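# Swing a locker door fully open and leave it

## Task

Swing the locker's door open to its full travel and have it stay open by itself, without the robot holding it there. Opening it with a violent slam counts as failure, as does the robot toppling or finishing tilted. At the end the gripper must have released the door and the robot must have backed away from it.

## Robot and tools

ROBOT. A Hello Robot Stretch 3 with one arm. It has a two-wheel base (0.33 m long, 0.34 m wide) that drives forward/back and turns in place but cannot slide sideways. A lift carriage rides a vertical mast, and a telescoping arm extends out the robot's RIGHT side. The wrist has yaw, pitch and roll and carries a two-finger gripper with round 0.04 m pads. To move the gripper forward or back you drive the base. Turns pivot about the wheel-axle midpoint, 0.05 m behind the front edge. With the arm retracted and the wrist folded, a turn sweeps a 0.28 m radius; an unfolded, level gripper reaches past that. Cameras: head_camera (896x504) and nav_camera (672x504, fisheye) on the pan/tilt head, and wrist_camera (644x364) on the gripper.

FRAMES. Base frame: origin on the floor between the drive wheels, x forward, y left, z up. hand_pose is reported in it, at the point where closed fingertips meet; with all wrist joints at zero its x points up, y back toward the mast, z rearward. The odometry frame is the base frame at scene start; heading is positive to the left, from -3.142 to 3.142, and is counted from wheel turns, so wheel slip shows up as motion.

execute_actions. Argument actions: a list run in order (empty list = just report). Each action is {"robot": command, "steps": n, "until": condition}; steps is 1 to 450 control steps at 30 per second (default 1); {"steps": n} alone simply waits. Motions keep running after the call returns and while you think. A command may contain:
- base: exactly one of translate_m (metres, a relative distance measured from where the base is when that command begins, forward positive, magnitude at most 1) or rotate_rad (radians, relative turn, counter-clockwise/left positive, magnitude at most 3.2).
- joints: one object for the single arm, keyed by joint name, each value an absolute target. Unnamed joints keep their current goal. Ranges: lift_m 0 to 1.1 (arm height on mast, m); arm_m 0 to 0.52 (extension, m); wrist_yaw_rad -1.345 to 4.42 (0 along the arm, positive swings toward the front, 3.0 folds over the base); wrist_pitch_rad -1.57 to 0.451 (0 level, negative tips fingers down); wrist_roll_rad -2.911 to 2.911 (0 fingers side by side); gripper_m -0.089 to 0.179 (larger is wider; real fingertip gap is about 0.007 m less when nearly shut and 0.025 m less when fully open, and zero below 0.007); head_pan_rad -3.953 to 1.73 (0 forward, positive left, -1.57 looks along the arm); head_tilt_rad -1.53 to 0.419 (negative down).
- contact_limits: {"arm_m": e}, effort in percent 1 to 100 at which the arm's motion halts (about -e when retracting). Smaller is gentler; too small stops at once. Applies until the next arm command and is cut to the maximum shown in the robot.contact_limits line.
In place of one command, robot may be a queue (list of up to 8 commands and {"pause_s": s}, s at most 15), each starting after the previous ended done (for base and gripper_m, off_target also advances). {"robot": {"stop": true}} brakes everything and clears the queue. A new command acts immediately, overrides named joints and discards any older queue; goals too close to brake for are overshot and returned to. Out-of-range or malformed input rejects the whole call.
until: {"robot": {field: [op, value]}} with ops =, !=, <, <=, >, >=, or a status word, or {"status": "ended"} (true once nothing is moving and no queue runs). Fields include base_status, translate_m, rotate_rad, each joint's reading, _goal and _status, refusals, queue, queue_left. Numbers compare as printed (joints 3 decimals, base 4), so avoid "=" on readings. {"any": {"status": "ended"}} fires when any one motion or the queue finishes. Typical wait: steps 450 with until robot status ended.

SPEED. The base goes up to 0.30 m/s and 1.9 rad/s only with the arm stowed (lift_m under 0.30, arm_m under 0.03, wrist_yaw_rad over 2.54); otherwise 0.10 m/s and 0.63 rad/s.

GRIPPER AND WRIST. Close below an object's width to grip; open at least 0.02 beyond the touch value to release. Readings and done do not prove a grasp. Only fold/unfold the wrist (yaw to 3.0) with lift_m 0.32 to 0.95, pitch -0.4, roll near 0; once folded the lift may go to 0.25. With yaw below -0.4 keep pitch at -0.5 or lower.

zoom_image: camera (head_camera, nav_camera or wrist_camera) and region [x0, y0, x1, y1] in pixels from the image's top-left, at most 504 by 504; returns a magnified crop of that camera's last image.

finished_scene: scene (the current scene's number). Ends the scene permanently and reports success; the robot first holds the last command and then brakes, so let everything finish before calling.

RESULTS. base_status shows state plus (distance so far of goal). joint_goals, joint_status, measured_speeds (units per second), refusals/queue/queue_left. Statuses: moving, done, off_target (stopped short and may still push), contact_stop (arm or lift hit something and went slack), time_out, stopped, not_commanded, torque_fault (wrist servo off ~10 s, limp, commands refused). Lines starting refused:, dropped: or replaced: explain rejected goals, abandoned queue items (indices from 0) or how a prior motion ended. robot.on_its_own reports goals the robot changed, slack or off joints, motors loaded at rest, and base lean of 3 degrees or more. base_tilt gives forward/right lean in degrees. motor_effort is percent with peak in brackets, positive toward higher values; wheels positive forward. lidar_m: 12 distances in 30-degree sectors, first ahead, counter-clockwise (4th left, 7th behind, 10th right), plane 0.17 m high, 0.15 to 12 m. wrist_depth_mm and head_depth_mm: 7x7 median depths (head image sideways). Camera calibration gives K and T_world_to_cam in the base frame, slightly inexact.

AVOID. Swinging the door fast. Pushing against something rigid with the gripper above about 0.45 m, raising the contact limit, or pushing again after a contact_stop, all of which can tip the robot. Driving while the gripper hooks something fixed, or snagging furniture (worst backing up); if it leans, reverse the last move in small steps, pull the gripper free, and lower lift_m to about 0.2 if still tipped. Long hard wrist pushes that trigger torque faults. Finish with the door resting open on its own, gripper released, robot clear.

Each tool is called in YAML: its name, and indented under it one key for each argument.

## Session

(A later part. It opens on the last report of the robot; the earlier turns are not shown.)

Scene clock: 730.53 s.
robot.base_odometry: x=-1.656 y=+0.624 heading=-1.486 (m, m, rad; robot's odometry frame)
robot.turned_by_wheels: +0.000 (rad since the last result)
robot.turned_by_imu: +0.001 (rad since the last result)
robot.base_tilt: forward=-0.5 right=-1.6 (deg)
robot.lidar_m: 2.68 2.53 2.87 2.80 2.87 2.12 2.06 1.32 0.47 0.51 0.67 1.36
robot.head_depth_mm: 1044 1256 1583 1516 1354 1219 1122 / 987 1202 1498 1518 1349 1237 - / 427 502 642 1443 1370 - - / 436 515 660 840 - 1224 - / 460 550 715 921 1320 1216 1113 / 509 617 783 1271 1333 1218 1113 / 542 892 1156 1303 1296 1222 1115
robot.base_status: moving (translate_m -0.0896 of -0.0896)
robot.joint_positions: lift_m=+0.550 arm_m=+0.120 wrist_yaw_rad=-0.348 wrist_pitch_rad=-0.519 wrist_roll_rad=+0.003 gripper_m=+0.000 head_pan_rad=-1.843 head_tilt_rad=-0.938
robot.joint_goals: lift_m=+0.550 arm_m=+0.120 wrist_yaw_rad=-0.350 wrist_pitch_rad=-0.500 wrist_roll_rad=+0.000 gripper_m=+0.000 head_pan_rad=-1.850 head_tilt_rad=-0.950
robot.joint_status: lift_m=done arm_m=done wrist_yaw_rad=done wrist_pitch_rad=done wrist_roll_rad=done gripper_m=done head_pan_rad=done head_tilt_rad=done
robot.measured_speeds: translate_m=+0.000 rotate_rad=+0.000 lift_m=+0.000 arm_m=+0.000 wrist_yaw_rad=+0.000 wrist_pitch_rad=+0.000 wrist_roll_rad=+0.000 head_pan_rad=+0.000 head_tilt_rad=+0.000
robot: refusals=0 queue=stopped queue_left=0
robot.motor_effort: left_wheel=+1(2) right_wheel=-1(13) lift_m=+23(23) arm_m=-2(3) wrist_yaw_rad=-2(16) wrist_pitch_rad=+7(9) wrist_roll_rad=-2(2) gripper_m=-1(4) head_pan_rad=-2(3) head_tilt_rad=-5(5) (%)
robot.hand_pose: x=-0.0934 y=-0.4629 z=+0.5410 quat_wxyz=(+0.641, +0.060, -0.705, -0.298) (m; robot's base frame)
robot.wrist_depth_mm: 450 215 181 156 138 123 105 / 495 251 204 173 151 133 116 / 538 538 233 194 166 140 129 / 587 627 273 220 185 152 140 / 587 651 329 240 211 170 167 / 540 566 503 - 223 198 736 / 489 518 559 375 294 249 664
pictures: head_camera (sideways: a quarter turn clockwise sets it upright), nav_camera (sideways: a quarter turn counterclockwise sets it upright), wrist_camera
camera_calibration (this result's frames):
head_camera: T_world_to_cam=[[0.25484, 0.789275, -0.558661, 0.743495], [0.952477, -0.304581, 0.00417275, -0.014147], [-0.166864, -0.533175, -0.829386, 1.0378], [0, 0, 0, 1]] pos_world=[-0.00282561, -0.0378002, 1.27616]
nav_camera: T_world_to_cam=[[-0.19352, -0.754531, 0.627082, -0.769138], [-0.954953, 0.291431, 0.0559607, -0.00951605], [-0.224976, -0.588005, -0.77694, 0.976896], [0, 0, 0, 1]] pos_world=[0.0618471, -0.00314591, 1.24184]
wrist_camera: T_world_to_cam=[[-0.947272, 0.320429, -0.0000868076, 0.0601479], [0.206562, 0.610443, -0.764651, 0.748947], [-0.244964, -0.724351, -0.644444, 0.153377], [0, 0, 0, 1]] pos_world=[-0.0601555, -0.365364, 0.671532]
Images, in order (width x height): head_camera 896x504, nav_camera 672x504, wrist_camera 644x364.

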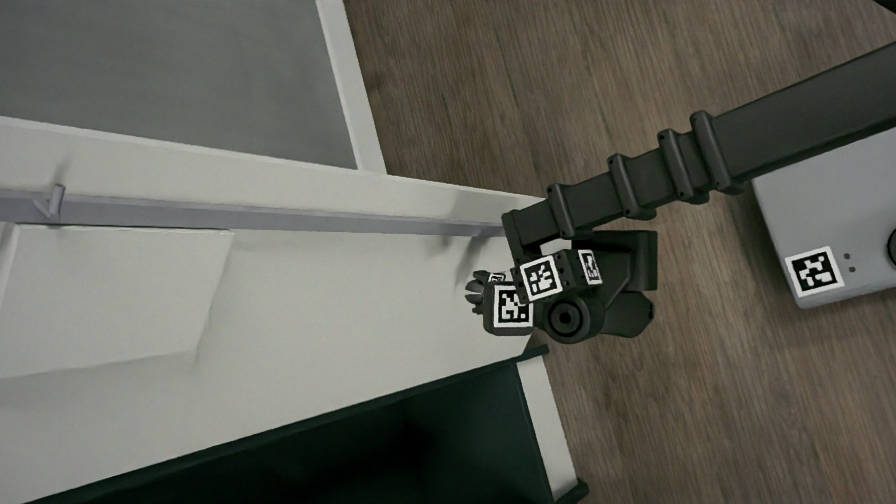

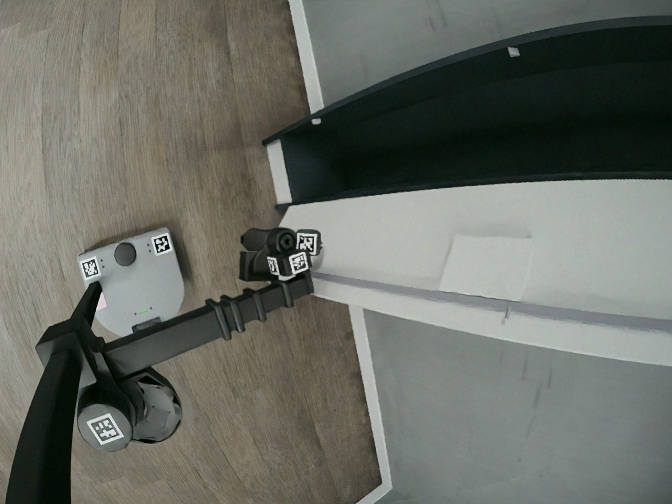

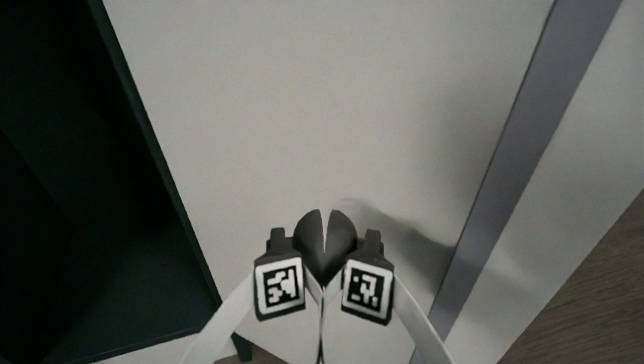

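execute_actions:
  actions:
    - {"robot": {"base": {"translate_m": -0.09}, "joints": {"arm_m": 0.15}, "contact_limits": {"arm_m": 10}}, "steps": 60, "until": {"robot": {"status": "ended"}}}

Scene clock: 745.40 s.
robot.base_odometry: x=-1.663 y=+0.714 heading=-1.486 (m, m, rad; robot's odometry frame)
robot.turned_by_wheels: +0.000 (rad since the last result)
robot.turned_by_imu: +0.001 (rad since the last result)
robot.base_tilt: forward=+0.0 right=-2.1 (deg)
robot.lidar_m: 2.77 2.60 2.89 2.81 2.75 2.03 1.97 1.32 0.53 0.54 0.67 1.36
robot.head_depth_mm: 1039 1253 1582 1511 1353 1218 1117 / 1001 1202 1503 1515 1350 1238 - / 969 1153 1423 1523 1373 1206 - / 487 591 729 897 - 1224 - / 478 567 724 896 1295 1222 1113 / 484 597 739 971 1311 1221 1115 / 501 608 755 1273 1305 1226 1113
robot.base_status: moving (translate_m -0.0900 of -0.0900)
robot.joint_positions: lift_m=+0.550 arm_m=+0.150 wrist_yaw_rad=-0.348 wrist_pitch_rad=-0.519 wrist_roll_rad=+0.003 gripper_m=+0.000 head_pan_rad=-1.843 head_tilt_rad=-0.939
robot.joint_goals: lift_m=+0.550 arm_m=+0.150 wrist_yaw_rad=-0.350 wrist_pitch_rad=-0.500 wrist_roll_rad=+0.000 gripper_m=+0.000 head_pan_rad=-1.850 head_tilt_rad=-0.950
robot.joint_status: lift_m=done arm_m=done wrist_yaw_rad=done wrist_pitch_rad=done wrist_roll_rad=done gripper_m=done head_pan_rad=done head_tilt_rad=done
robot.measured_speeds: translate_m=+0.000 rotate_rad=+0.000 lift_m=+0.000 arm_m=+0.000 wrist_yaw_rad=+0.000 wrist_pitch_rad=+0.000 wrist_roll_rad=+0.000 head_pan_rad=+0.000 head_tilt_rad=+0.000
robot: refusals=0 queue=running queue_left=0
robot.motor_effort: left_wheel=+1(3) right_wheel=-2(8) lift_m=+24(24) arm_m=+2(5) wrist_yaw_rad=-1(7) wrist_pitch_rad=+7(10) wrist_roll_rad=-1(1) gripper_m=-3(2) head_pan_rad=-3(2) head_tilt_rad=-4(4) (%)
robot.contact_limits: arm_m 10 (drawing in: default 21, maximum 34; extending or still: default 28, maximum 46)
robot.hand_pose: x=-0.0934 y=-0.4925 z=+0.5410 quat_wxyz=(+0.641, +0.060, -0.705, -0.298) (m; robot's base frame)
robot.wrist_depth_mm: 159 154 149 143 134 135 719 / 179 173 165 159 147 152 816 / 204 195 186 178 165 828 961 / 239 225 213 202 187 940 - / 593 265 247 224 216 858 853 / 570 327 298 - 266 752 740 / 499 476 377 338 357 655 661
pictures: head_camera (sideways: a quarter turn clockwise sets it upright), nav_camera (sideways: a quarter turn counterclockwise sets it upright), wrist_camera
camera_calibration (this result's frames):
head_camera: T_world_to_cam=[[0.254937, 0.789511, -0.558282, 0.743002], [0.952466, -0.304617, 0.0041558, -0.0141248], [-0.166781, -0.532804, -0.829641, 1.03813], [0, 0, 0, 1]] pos_world=[-0.00282381, -0.0377886, 1.27614]
nav_camera: T_world_to_cam=[[-0.193624, -0.7548, 0.626727, -0.768674], [-0.95495, 0.291441, 0.0559716, -0.00953018], [-0.224901, -0.587655, -0.777226, 0.977268], [0, 0, 0, 1]] pos_world=[0.0618544, -0.0031215, 1.24184]
wrist_camera: T_world_to_cam=[[-0.947296, 0.320359, -0.0000877211, 0.0696272], [0.206528, 0.61049, -0.764623, 0.767039], [-0.2449, -0.724343, -0.644478, 0.131929], [0, 0, 0, 1]] pos_world=[-0.0601478, -0.395013, 0.671527]
Images, in order (width x height): head_camera 896x504, nav_camera 672x504, wrist_camera 644x364.

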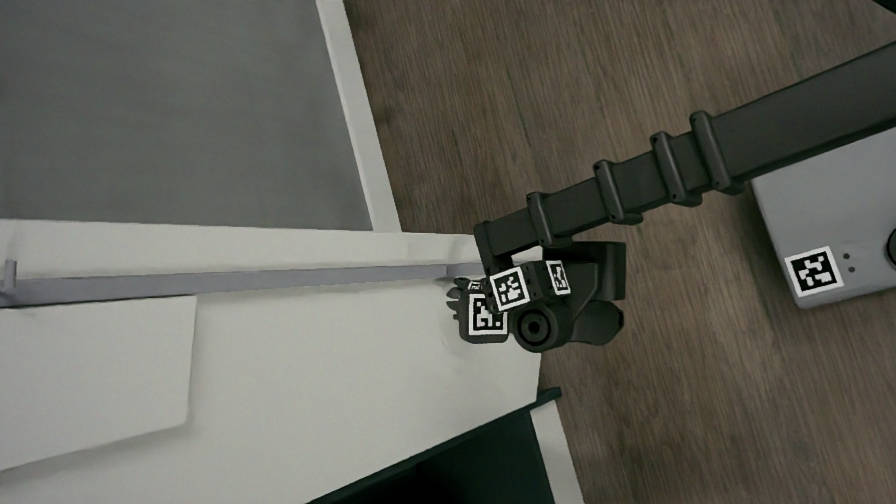

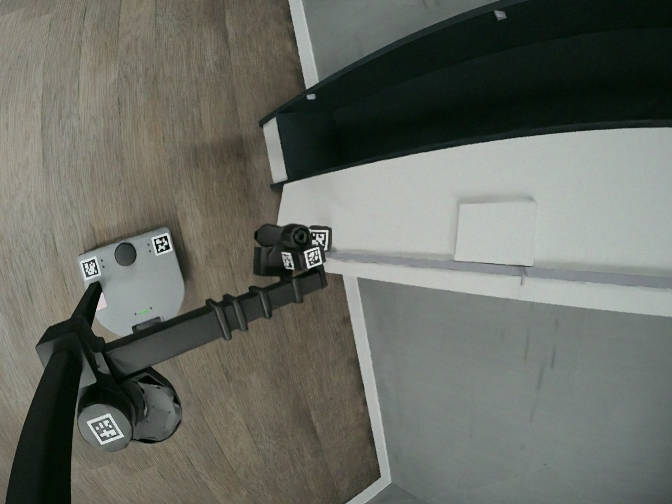

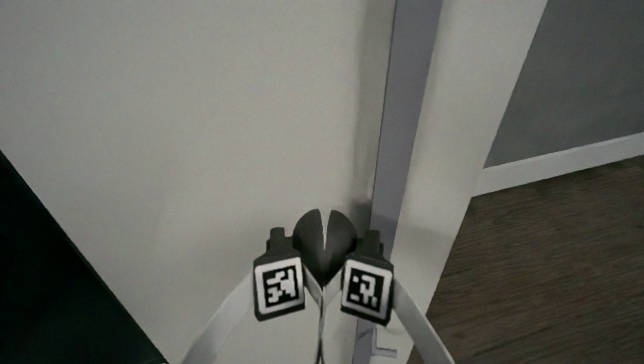

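execute_actions:
  actions:
    - {"robot": [{"joints": {"arm_m": 0.175}, "contact_limits": {"arm_m": 10}}, {"joints": {"arm_m": 0.2}, "contact_limits": {"arm_m": 10}}, {"joints": {"arm_m": 0.22}, "contact_limits": {"arm_m": 10}}, {"joints": {"arm_m": 0.24}, "contact_limits": {"arm_m": 10}}], "steps": 200, "until": {"robot": {"status": "ended"}}}

Scene clock: 757.70 s.
robot.base_odometry: x=-1.663 y=+0.714 heading=-1.486 (m, m, rad; robot's odometry frame)
robot.turned_by_wheels: +0.000 (rad since the last result)
robot.turned_by_imu: +0.002 (rad since the last result)
robot.base_tilt: forward=-0.2 right=-1.6 (deg)
robot.lidar_m: 2.77 2.61 2.89 2.80 2.75 2.03 1.97 1.32 0.62 0.61 0.67 1.36
robot.head_depth_mm: 1037 1255 1586 1520 1355 1216 1118 / 999 1202 1501 1519 1349 1235 - / 966 1150 1425 1518 1378 - - / 591 703 861 1288 1334 1222 - / 551 670 815 - 1334 1220 1112 / 540 653 791 998 1327 1226 1113 / 546 637 774 1273 1303 1222 1114
robot.base_status: done (translate_m -0.0900 of -0.0900)
robot.joint_positions: lift_m=+0.550 arm_m=+0.240 wrist_yaw_rad=-0.351 wrist_pitch_rad=-0.519 wrist_roll_rad=+0.003 gripper_m=+0.000 head_pan_rad=-1.843 head_tilt_rad=-0.939
robot.joint_goals: lift_m=+0.550 arm_m=+0.240 wrist_yaw_rad=-0.350 wrist_pitch_rad=-0.500 wrist_roll_rad=+0.000 gripper_m=+0.000 head_pan_rad=-1.850 head_tilt_rad=-0.950
robot.joint_status: lift_m=done arm_m=done wrist_yaw_rad=done wrist_pitch_rad=done wrist_roll_rad=done gripper_m=done head_pan_rad=done head_tilt_rad=done
robot.measured_speeds: translate_m=+0.000 rotate_rad=+0.000 lift_m=+0.000 arm_m=+0.000 wrist_yaw_rad=+0.000 wrist_pitch_rad=+0.000 wrist_roll_rad=+0.000 head_pan_rad=+0.000 head_tilt_rad=+0.000
robot: refusals=0 queue=done queue_left=0
robot.motor_effort: left_wheel=+0(1) right_wheel=-2(5) lift_m=+24(24) arm_m=+3(4) wrist_yaw_rad=+0(4) wrist_pitch_rad=+7(9) wrist_roll_rad=-2(1) gripper_m=-2(2) head_pan_rad=-3(3) head_tilt_rad=-4(5) (%)
robot.contact_limits: arm_m 10 (drawing in: default 21, maximum 34; extending or still: default 28, maximum 46)
robot.hand_pose: x=-0.0939 y=-0.5823 z=+0.5409 quat_wxyz=(+0.640, +0.059, -0.705, -0.298) (m; robot's base frame)
robot.wrist_depth_mm: 110 114 120 127 134 133 595 / 120 125 132 140 148 154 678 / 134 138 147 156 165 181 816 / 147 155 165 178 188 790 923 / 166 175 188 195 217 833 855 / 191 202 215 - 271 746 749 / 228 240 275 302 341 661 656
pictures: head_camera (sideways: a quarter turn clockwise sets it upright), nav_camera (sideways: a quarter turn counterclockwise sets it upright), wrist_camera
camera_calibration (this result's frames):
head_camera: T_world_to_cam=[[0.25494, 0.789525, -0.558261, 0.742974], [0.952466, -0.304617, 0.00415483, -0.0141236], [-0.166775, -0.532784, -0.829655, 1.03815], [0, 0, 0, 1]] pos_world=[-0.00282362, -0.0377879, 1.27614]
nav_camera: T_world_to_cam=[[-0.193628, -0.754816, 0.626706, -0.768648], [-0.95495, 0.29144, 0.0559722, -0.00953098], [-0.224896, -0.587636, -0.777243, 0.977289], [0, 0, 0, 1]] pos_world=[0.0618548, -0.00311998, 1.24184]
wrist_camera: T_world_to_cam=[[-0.946491, 0.32273, -0.0000896434, 0.0993875], [0.208077, 0.610029, -0.764571, 0.821798], [-0.246695, -0.723678, -0.64454, 0.067004], [0, 0, 0, 1]] pos_world=[-0.0603984, -0.484907, 0.671518]
Images, in order (width x height): head_camera 896x504, nav_camera 672x504, wrist_camera 644x364.

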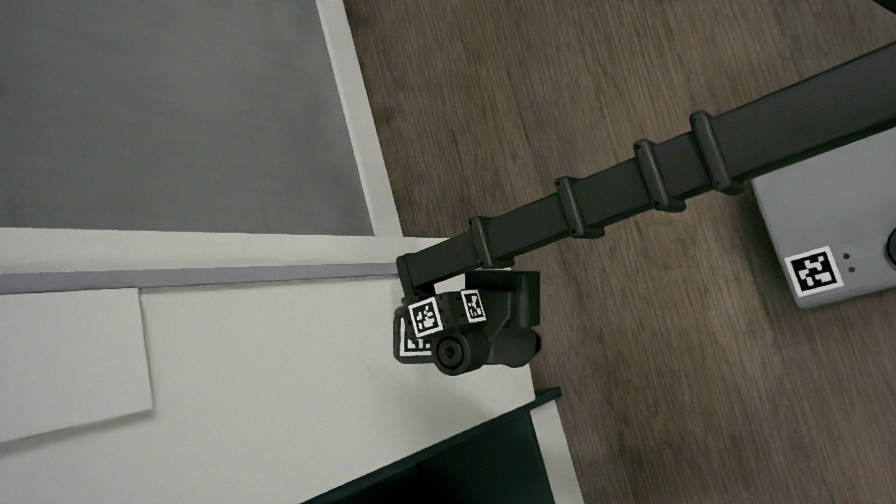

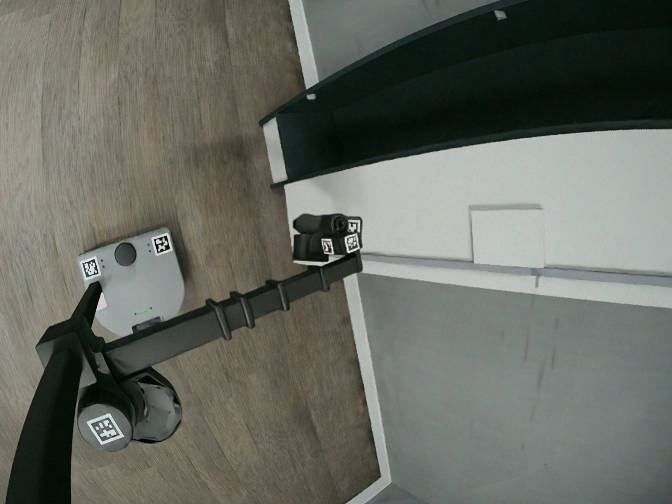

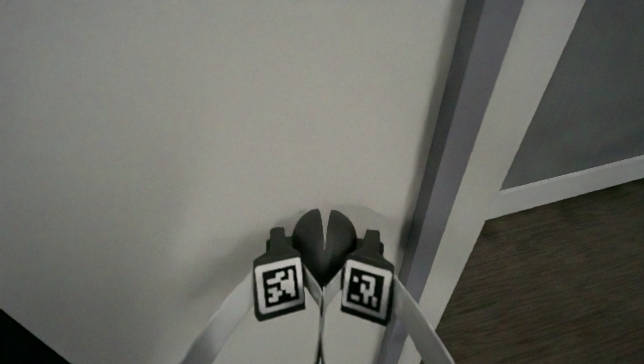

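execute_actions:
  actions:
    - {"robot": [{"joints": {"arm_m": 0.252}, "contact_limits": {"arm_m": 10}}, {"joints": {"arm_m": 0.264}, "contact_limits": {"arm_m": 10}}, {"joints": {"arm_m": 0.278}, "contact_limits": {"arm_m": 10}}, {"joints": {"arm_m": 0.295}, "contact_limits": {"arm_m": 10}}], "steps": 200, "until": {"robot": {"status": "ended"}}}

Scene clock: 763.27 s.
robot.base_odometry: x=-1.663 y=+0.714 heading=-1.485 (m, m, rad; robot's odometry frame)
robot.turned_by_wheels: +0.000 (rad since the last result)
robot.turned_by_imu: +0.002 (rad since the last result)
robot.base_tilt: forward=-0.2 right=-1.6 (deg)
robot.lidar_m: 2.76 2.61 2.90 2.80 2.74 2.03 1.96 1.32 0.63 0.62 0.67 1.36
robot.head_depth_mm: 1041 1253 1578 1512 1350 1224 1116 / 1003 1200 1503 1515 1350 1234 - / 962 1152 1425 1523 1373 - - / 593 706 862 1517 1333 1224 - / 555 674 821 - 1343 1220 1112 / 542 656 793 1005 1310 1222 1116 / 548 639 776 1272 1300 1222 1119
robot.base_status: done (translate_m -0.0900 of -0.0900)
robot.joint_positions: lift_m=+0.550 arm_m=+0.259 wrist_yaw_rad=-0.345 wrist_pitch_rad=-0.538 wrist_roll_rad=+0.003 gripper_m=+0.000 head_pan_rad=-1.843 head_tilt_rad=-0.939
robot.joint_goals: lift_m=+0.550 arm_m=+0.259 wrist_yaw_rad=-0.350 wrist_pitch_rad=-0.500 wrist_roll_rad=+0.000 gripper_m=+0.000 head_pan_rad=-1.850 head_tilt_rad=-0.950
robot.joint_status: lift_m=done arm_m=contact_stop wrist_yaw_rad=done wrist_pitch_rad=done wrist_roll_rad=done gripper_m=done head_pan_rad=done head_tilt_rad=done
robot.measured_speeds: translate_m=+0.000 rotate_rad=+0.000 lift_m=+0.000 arm_m=-0.010 wrist_yaw_rad=+0.000 wrist_pitch_rad=+0.000 wrist_roll_rad=+0.000 head_pan_rad=+0.000 head_tilt_rad=+0.000
robot: refusals=0 queue=dropped queue_left=0
robot.on_its_own: arm_m is slack since a contact_stop, until your next command for it (your +0.264 is given up)
robot.motor_effort: left_wheel=+3(3) right_wheel=-10(10) lift_m=+24(24) arm_m=+5(16) wrist_yaw_rad=-4(4) wrist_pitch_rad=+13(15) wrist_roll_rad=-2(1) gripper_m=-1(2) head_pan_rad=-3(4) head_tilt_rad=-5(5) (%)
robot.contact_limits: arm_m 10 (drawing in: default 21, maximum 34; extending or still: default 28, maximum 46)
robot.hand_pose: x=-0.0918 y=-0.5992 z=+0.5369 quat_wxyz=(+0.638, +0.068, -0.705, -0.303) (m; robot's base frame)
robot.wrist_depth_mm: 97 100 105 111 117 118 133 / 106 110 116 123 131 131 643 / 117 122 129 138 148 150 774 / 131 137 147 157 170 180 915 / 147 156 168 175 195 804 852 / 169 181 192 - 233 725 735 / 201 216 243 274 302 659 655
pictures: head_camera (sideways: a quarter turn clockwise sets it upright), nav_camera (sideways: a quarter turn counterclockwise sets it upright), wrist_camera
dropped: robot: command 1 of its queue: arm_m: contact_stop
camera_calibration (this result's frames):
head_camera: T_world_to_cam=[[0.254943, 0.789534, -0.558248, 0.742957], [0.952466, -0.304617, 0.00415425, -0.0141228], [-0.166772, -0.532771, -0.829664, 1.03816], [0, 0, 0, 1]] pos_world=[-0.00282352, -0.0377875, 1.27614]
nav_camera: T_world_to_cam=[[-0.193631, -0.754825, 0.626694, -0.768632], [-0.95495, 0.291439, 0.0559725, -0.00953146], [-0.224893, -0.587624, -0.777252, 0.977302], [0, 0, 0, 1]] pos_world=[0.061855, -0.00311909, 1.24184]
wrist_camera: T_world_to_cam=[[-0.948223, 0.317606, -0.000513563, 0.103773], [0.209684, 0.624801, -0.752102, 0.830926], [-0.238551, -0.713267, -0.659047, 0.0674752], [0, 0, 0, 1]] pos_world=[-0.059735, -0.503995, 0.669464]
Images, in order (width x height): head_camera 896x504, nav_camera 672x504, wrist_camera 644x364.

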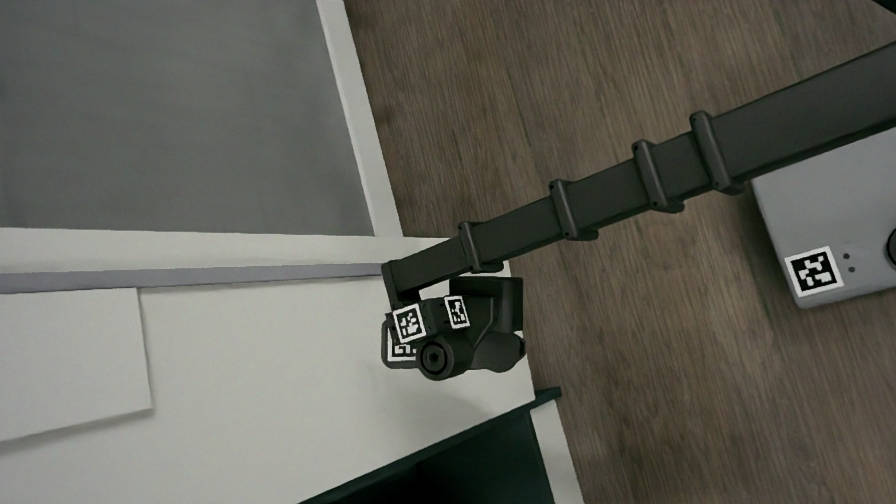

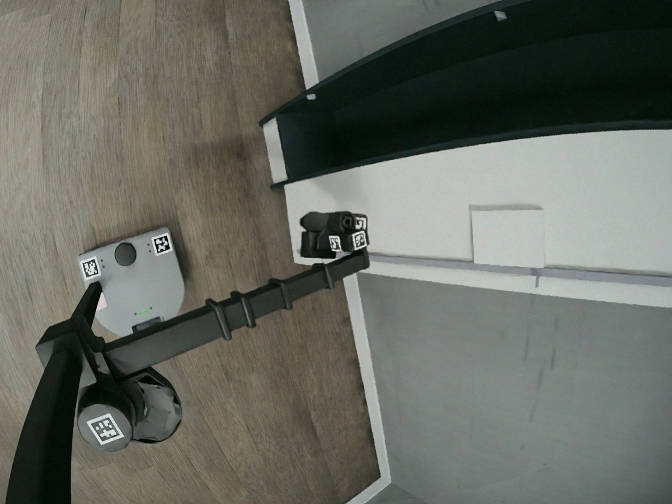

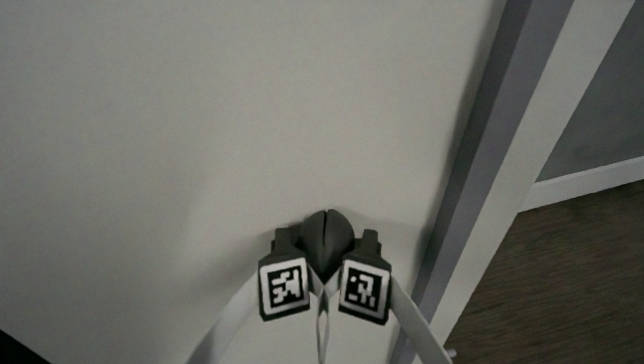

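execute_actions:
  actions:
    - {"robot": {"joints": {"arm_m": 0.0}}, "steps": 60, "until": {"robot": {"arm_m": ["<", 0.22]}}}
    - {"robot": {"joints": {"wrist_yaw_rad": 1.4, "head_tilt_rad": -0.7}}, "steps": 150, "until": {"robot": {"status": "ended"}}}

Scene clock: 776.47 s.
robot.base_odometry: x=-1.663 y=+0.714 heading=-1.486 (m, m, rad; robot's odometry frame)
robot.turned_by_wheels: +0.000 (rad since the last result)
robot.turned_by_imu: +0.001 (rad since the last result)
robot.base_tilt: forward=-0.2 right=-1.6 (deg)
robot.lidar_m: 2.77 2.60 2.89 2.80 2.74 2.03 1.97 1.32 0.63 0.62 0.67 1.36
robot.head_depth_mm: 934 1068 1261 1526 1542 1324 1165 / 906 1032 1205 1444 1550 1327 1183 / 876 996 1151 1375 1529 1325 1187 / 532 603 695 828 1017 1277 1214 / 518 567 651 790 961 1257 1170 / 509 557 649 766 924 1179 1170 / 499 560 638 744 1245 1207 1173
robot.base_status: done (translate_m -0.0900 of -0.0900)
robot.joint_positions: lift_m=+0.550 arm_m=+0.000 wrist_yaw_rad=+1.399 wrist_pitch_rad=-0.518 wrist_roll_rad=+0.003 gripper_m=+0.000 head_pan_rad=-1.843 head_tilt_rad=-0.705
robot.joint_goals: lift_m=+0.550 arm_m=+0.000 wrist_yaw_rad=+1.400 wrist_pitch_rad=-0.500 wrist_roll_rad=+0.000 gripper_m=+0.000 head_pan_rad=-1.850 head_tilt_rad=-0.700
robot.joint_status: lift_m=done arm_m=done wrist_yaw_rad=done wrist_pitch_rad=done wrist_roll_rad=done gripper_m=done head_pan_rad=done head_tilt_rad=done
robot.measured_speeds: translate_m=+0.000 rotate_rad=+0.000 lift_m=+0.000 arm_m=+0.000 wrist_yaw_rad=+0.000 wrist_pitch_rad=+0.000 wrist_roll_rad=+0.000 head_pan_rad=+0.000 head_tilt_rad=+0.000
robot: refusals=0 queue=done queue_left=0
robot.motor_effort: left_wheel=+0(3) right_wheel=-2(10) lift_m=+23(24) arm_m=-3(5) wrist_yaw_rad=+1(3) wrist_pitch_rad=+6(12) wrist_roll_rad=-2(2) gripper_m=-3(2) head_pan_rad=-3(3) head_tilt_rad=+2(16) (%)
robot.hand_pose: x=+0.1861 y=-0.1815 z=+0.5411 quat_wxyz=(+0.639, +0.579, -0.407, +0.300) (m; robot's base frame)
robot.wrist_depth_mm: - - - - - - 839 / - - - - - - 851 / - - - - - - 881 / - - - - - - 872 / 870 879 874 915 873 845 580 / 754 766 767 - 747 751 580 / 674 672 675 669 666 661 595
pictures: head_camera (sideways: a quarter turn clockwise sets it upright), nav_camera (sideways: a quarter turn counterclockwise sets it upright), wrist_camera
camera_calibration (this result's frames):
head_camera: T_world_to_cam=[[0.214053, 0.643068, -0.735285, 0.973887], [0.952986, -0.30275, 0.0126489, -0.0251877], [-0.214474, -0.703424, -0.677639, 0.840767], [0, 0, 0, 1]] pos_world=[-0.00413769, -0.0424857, 1.28614]
nav_camera: T_world_to_cam=[[-0.148834, -0.594385, 0.790288, -0.982102], [-0.951621, 0.303353, 0.0489371, -0.00040847], [-0.268823, -0.744771, -0.610779, 0.761051], [0, 0, 0, 1]] pos_world=[0.0580291, -0.0168142, 1.241]
wrist_camera: T_world_to_cam=[[-0.14954, -0.988756, -0.0000728652, -0.151334], [-0.63673, 0.0963555, -0.765043, 0.583399], [0.756448, -0.114358, -0.643979, 0.349829], [0, 0, 0, 1]] pos_world=[0.0842095, -0.165841, 0.671597]
Images, in order (width x height): head_camera 896x504, nav_camera 672x504, wrist_camera 644x364.

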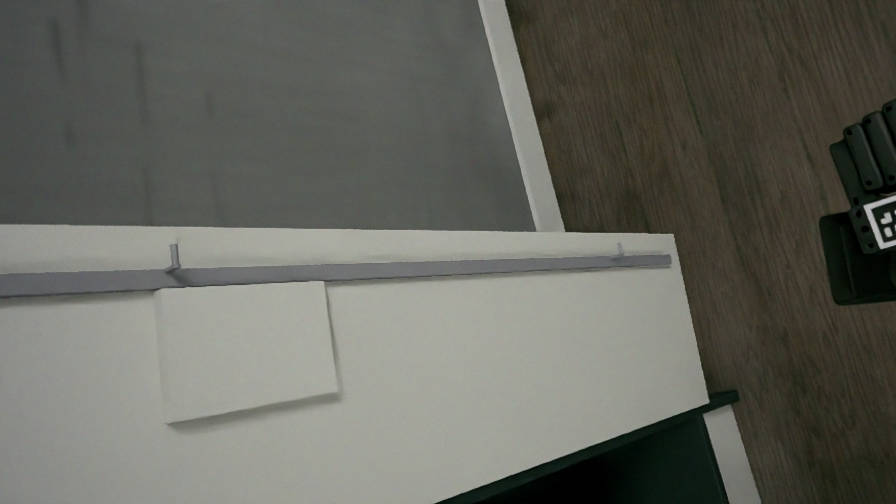

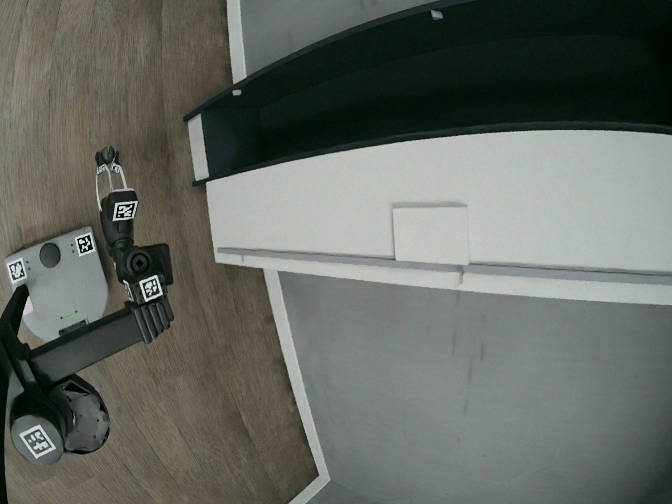

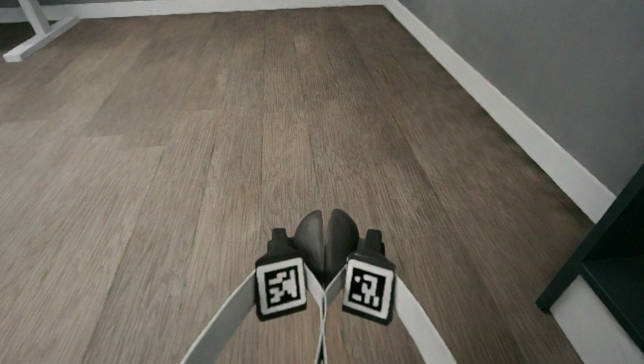

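The door is fully open (180°, at its stop), stays on its own, and the robot is clear.

finished_scene:
  scene: 1

The scene is finished: the task was done.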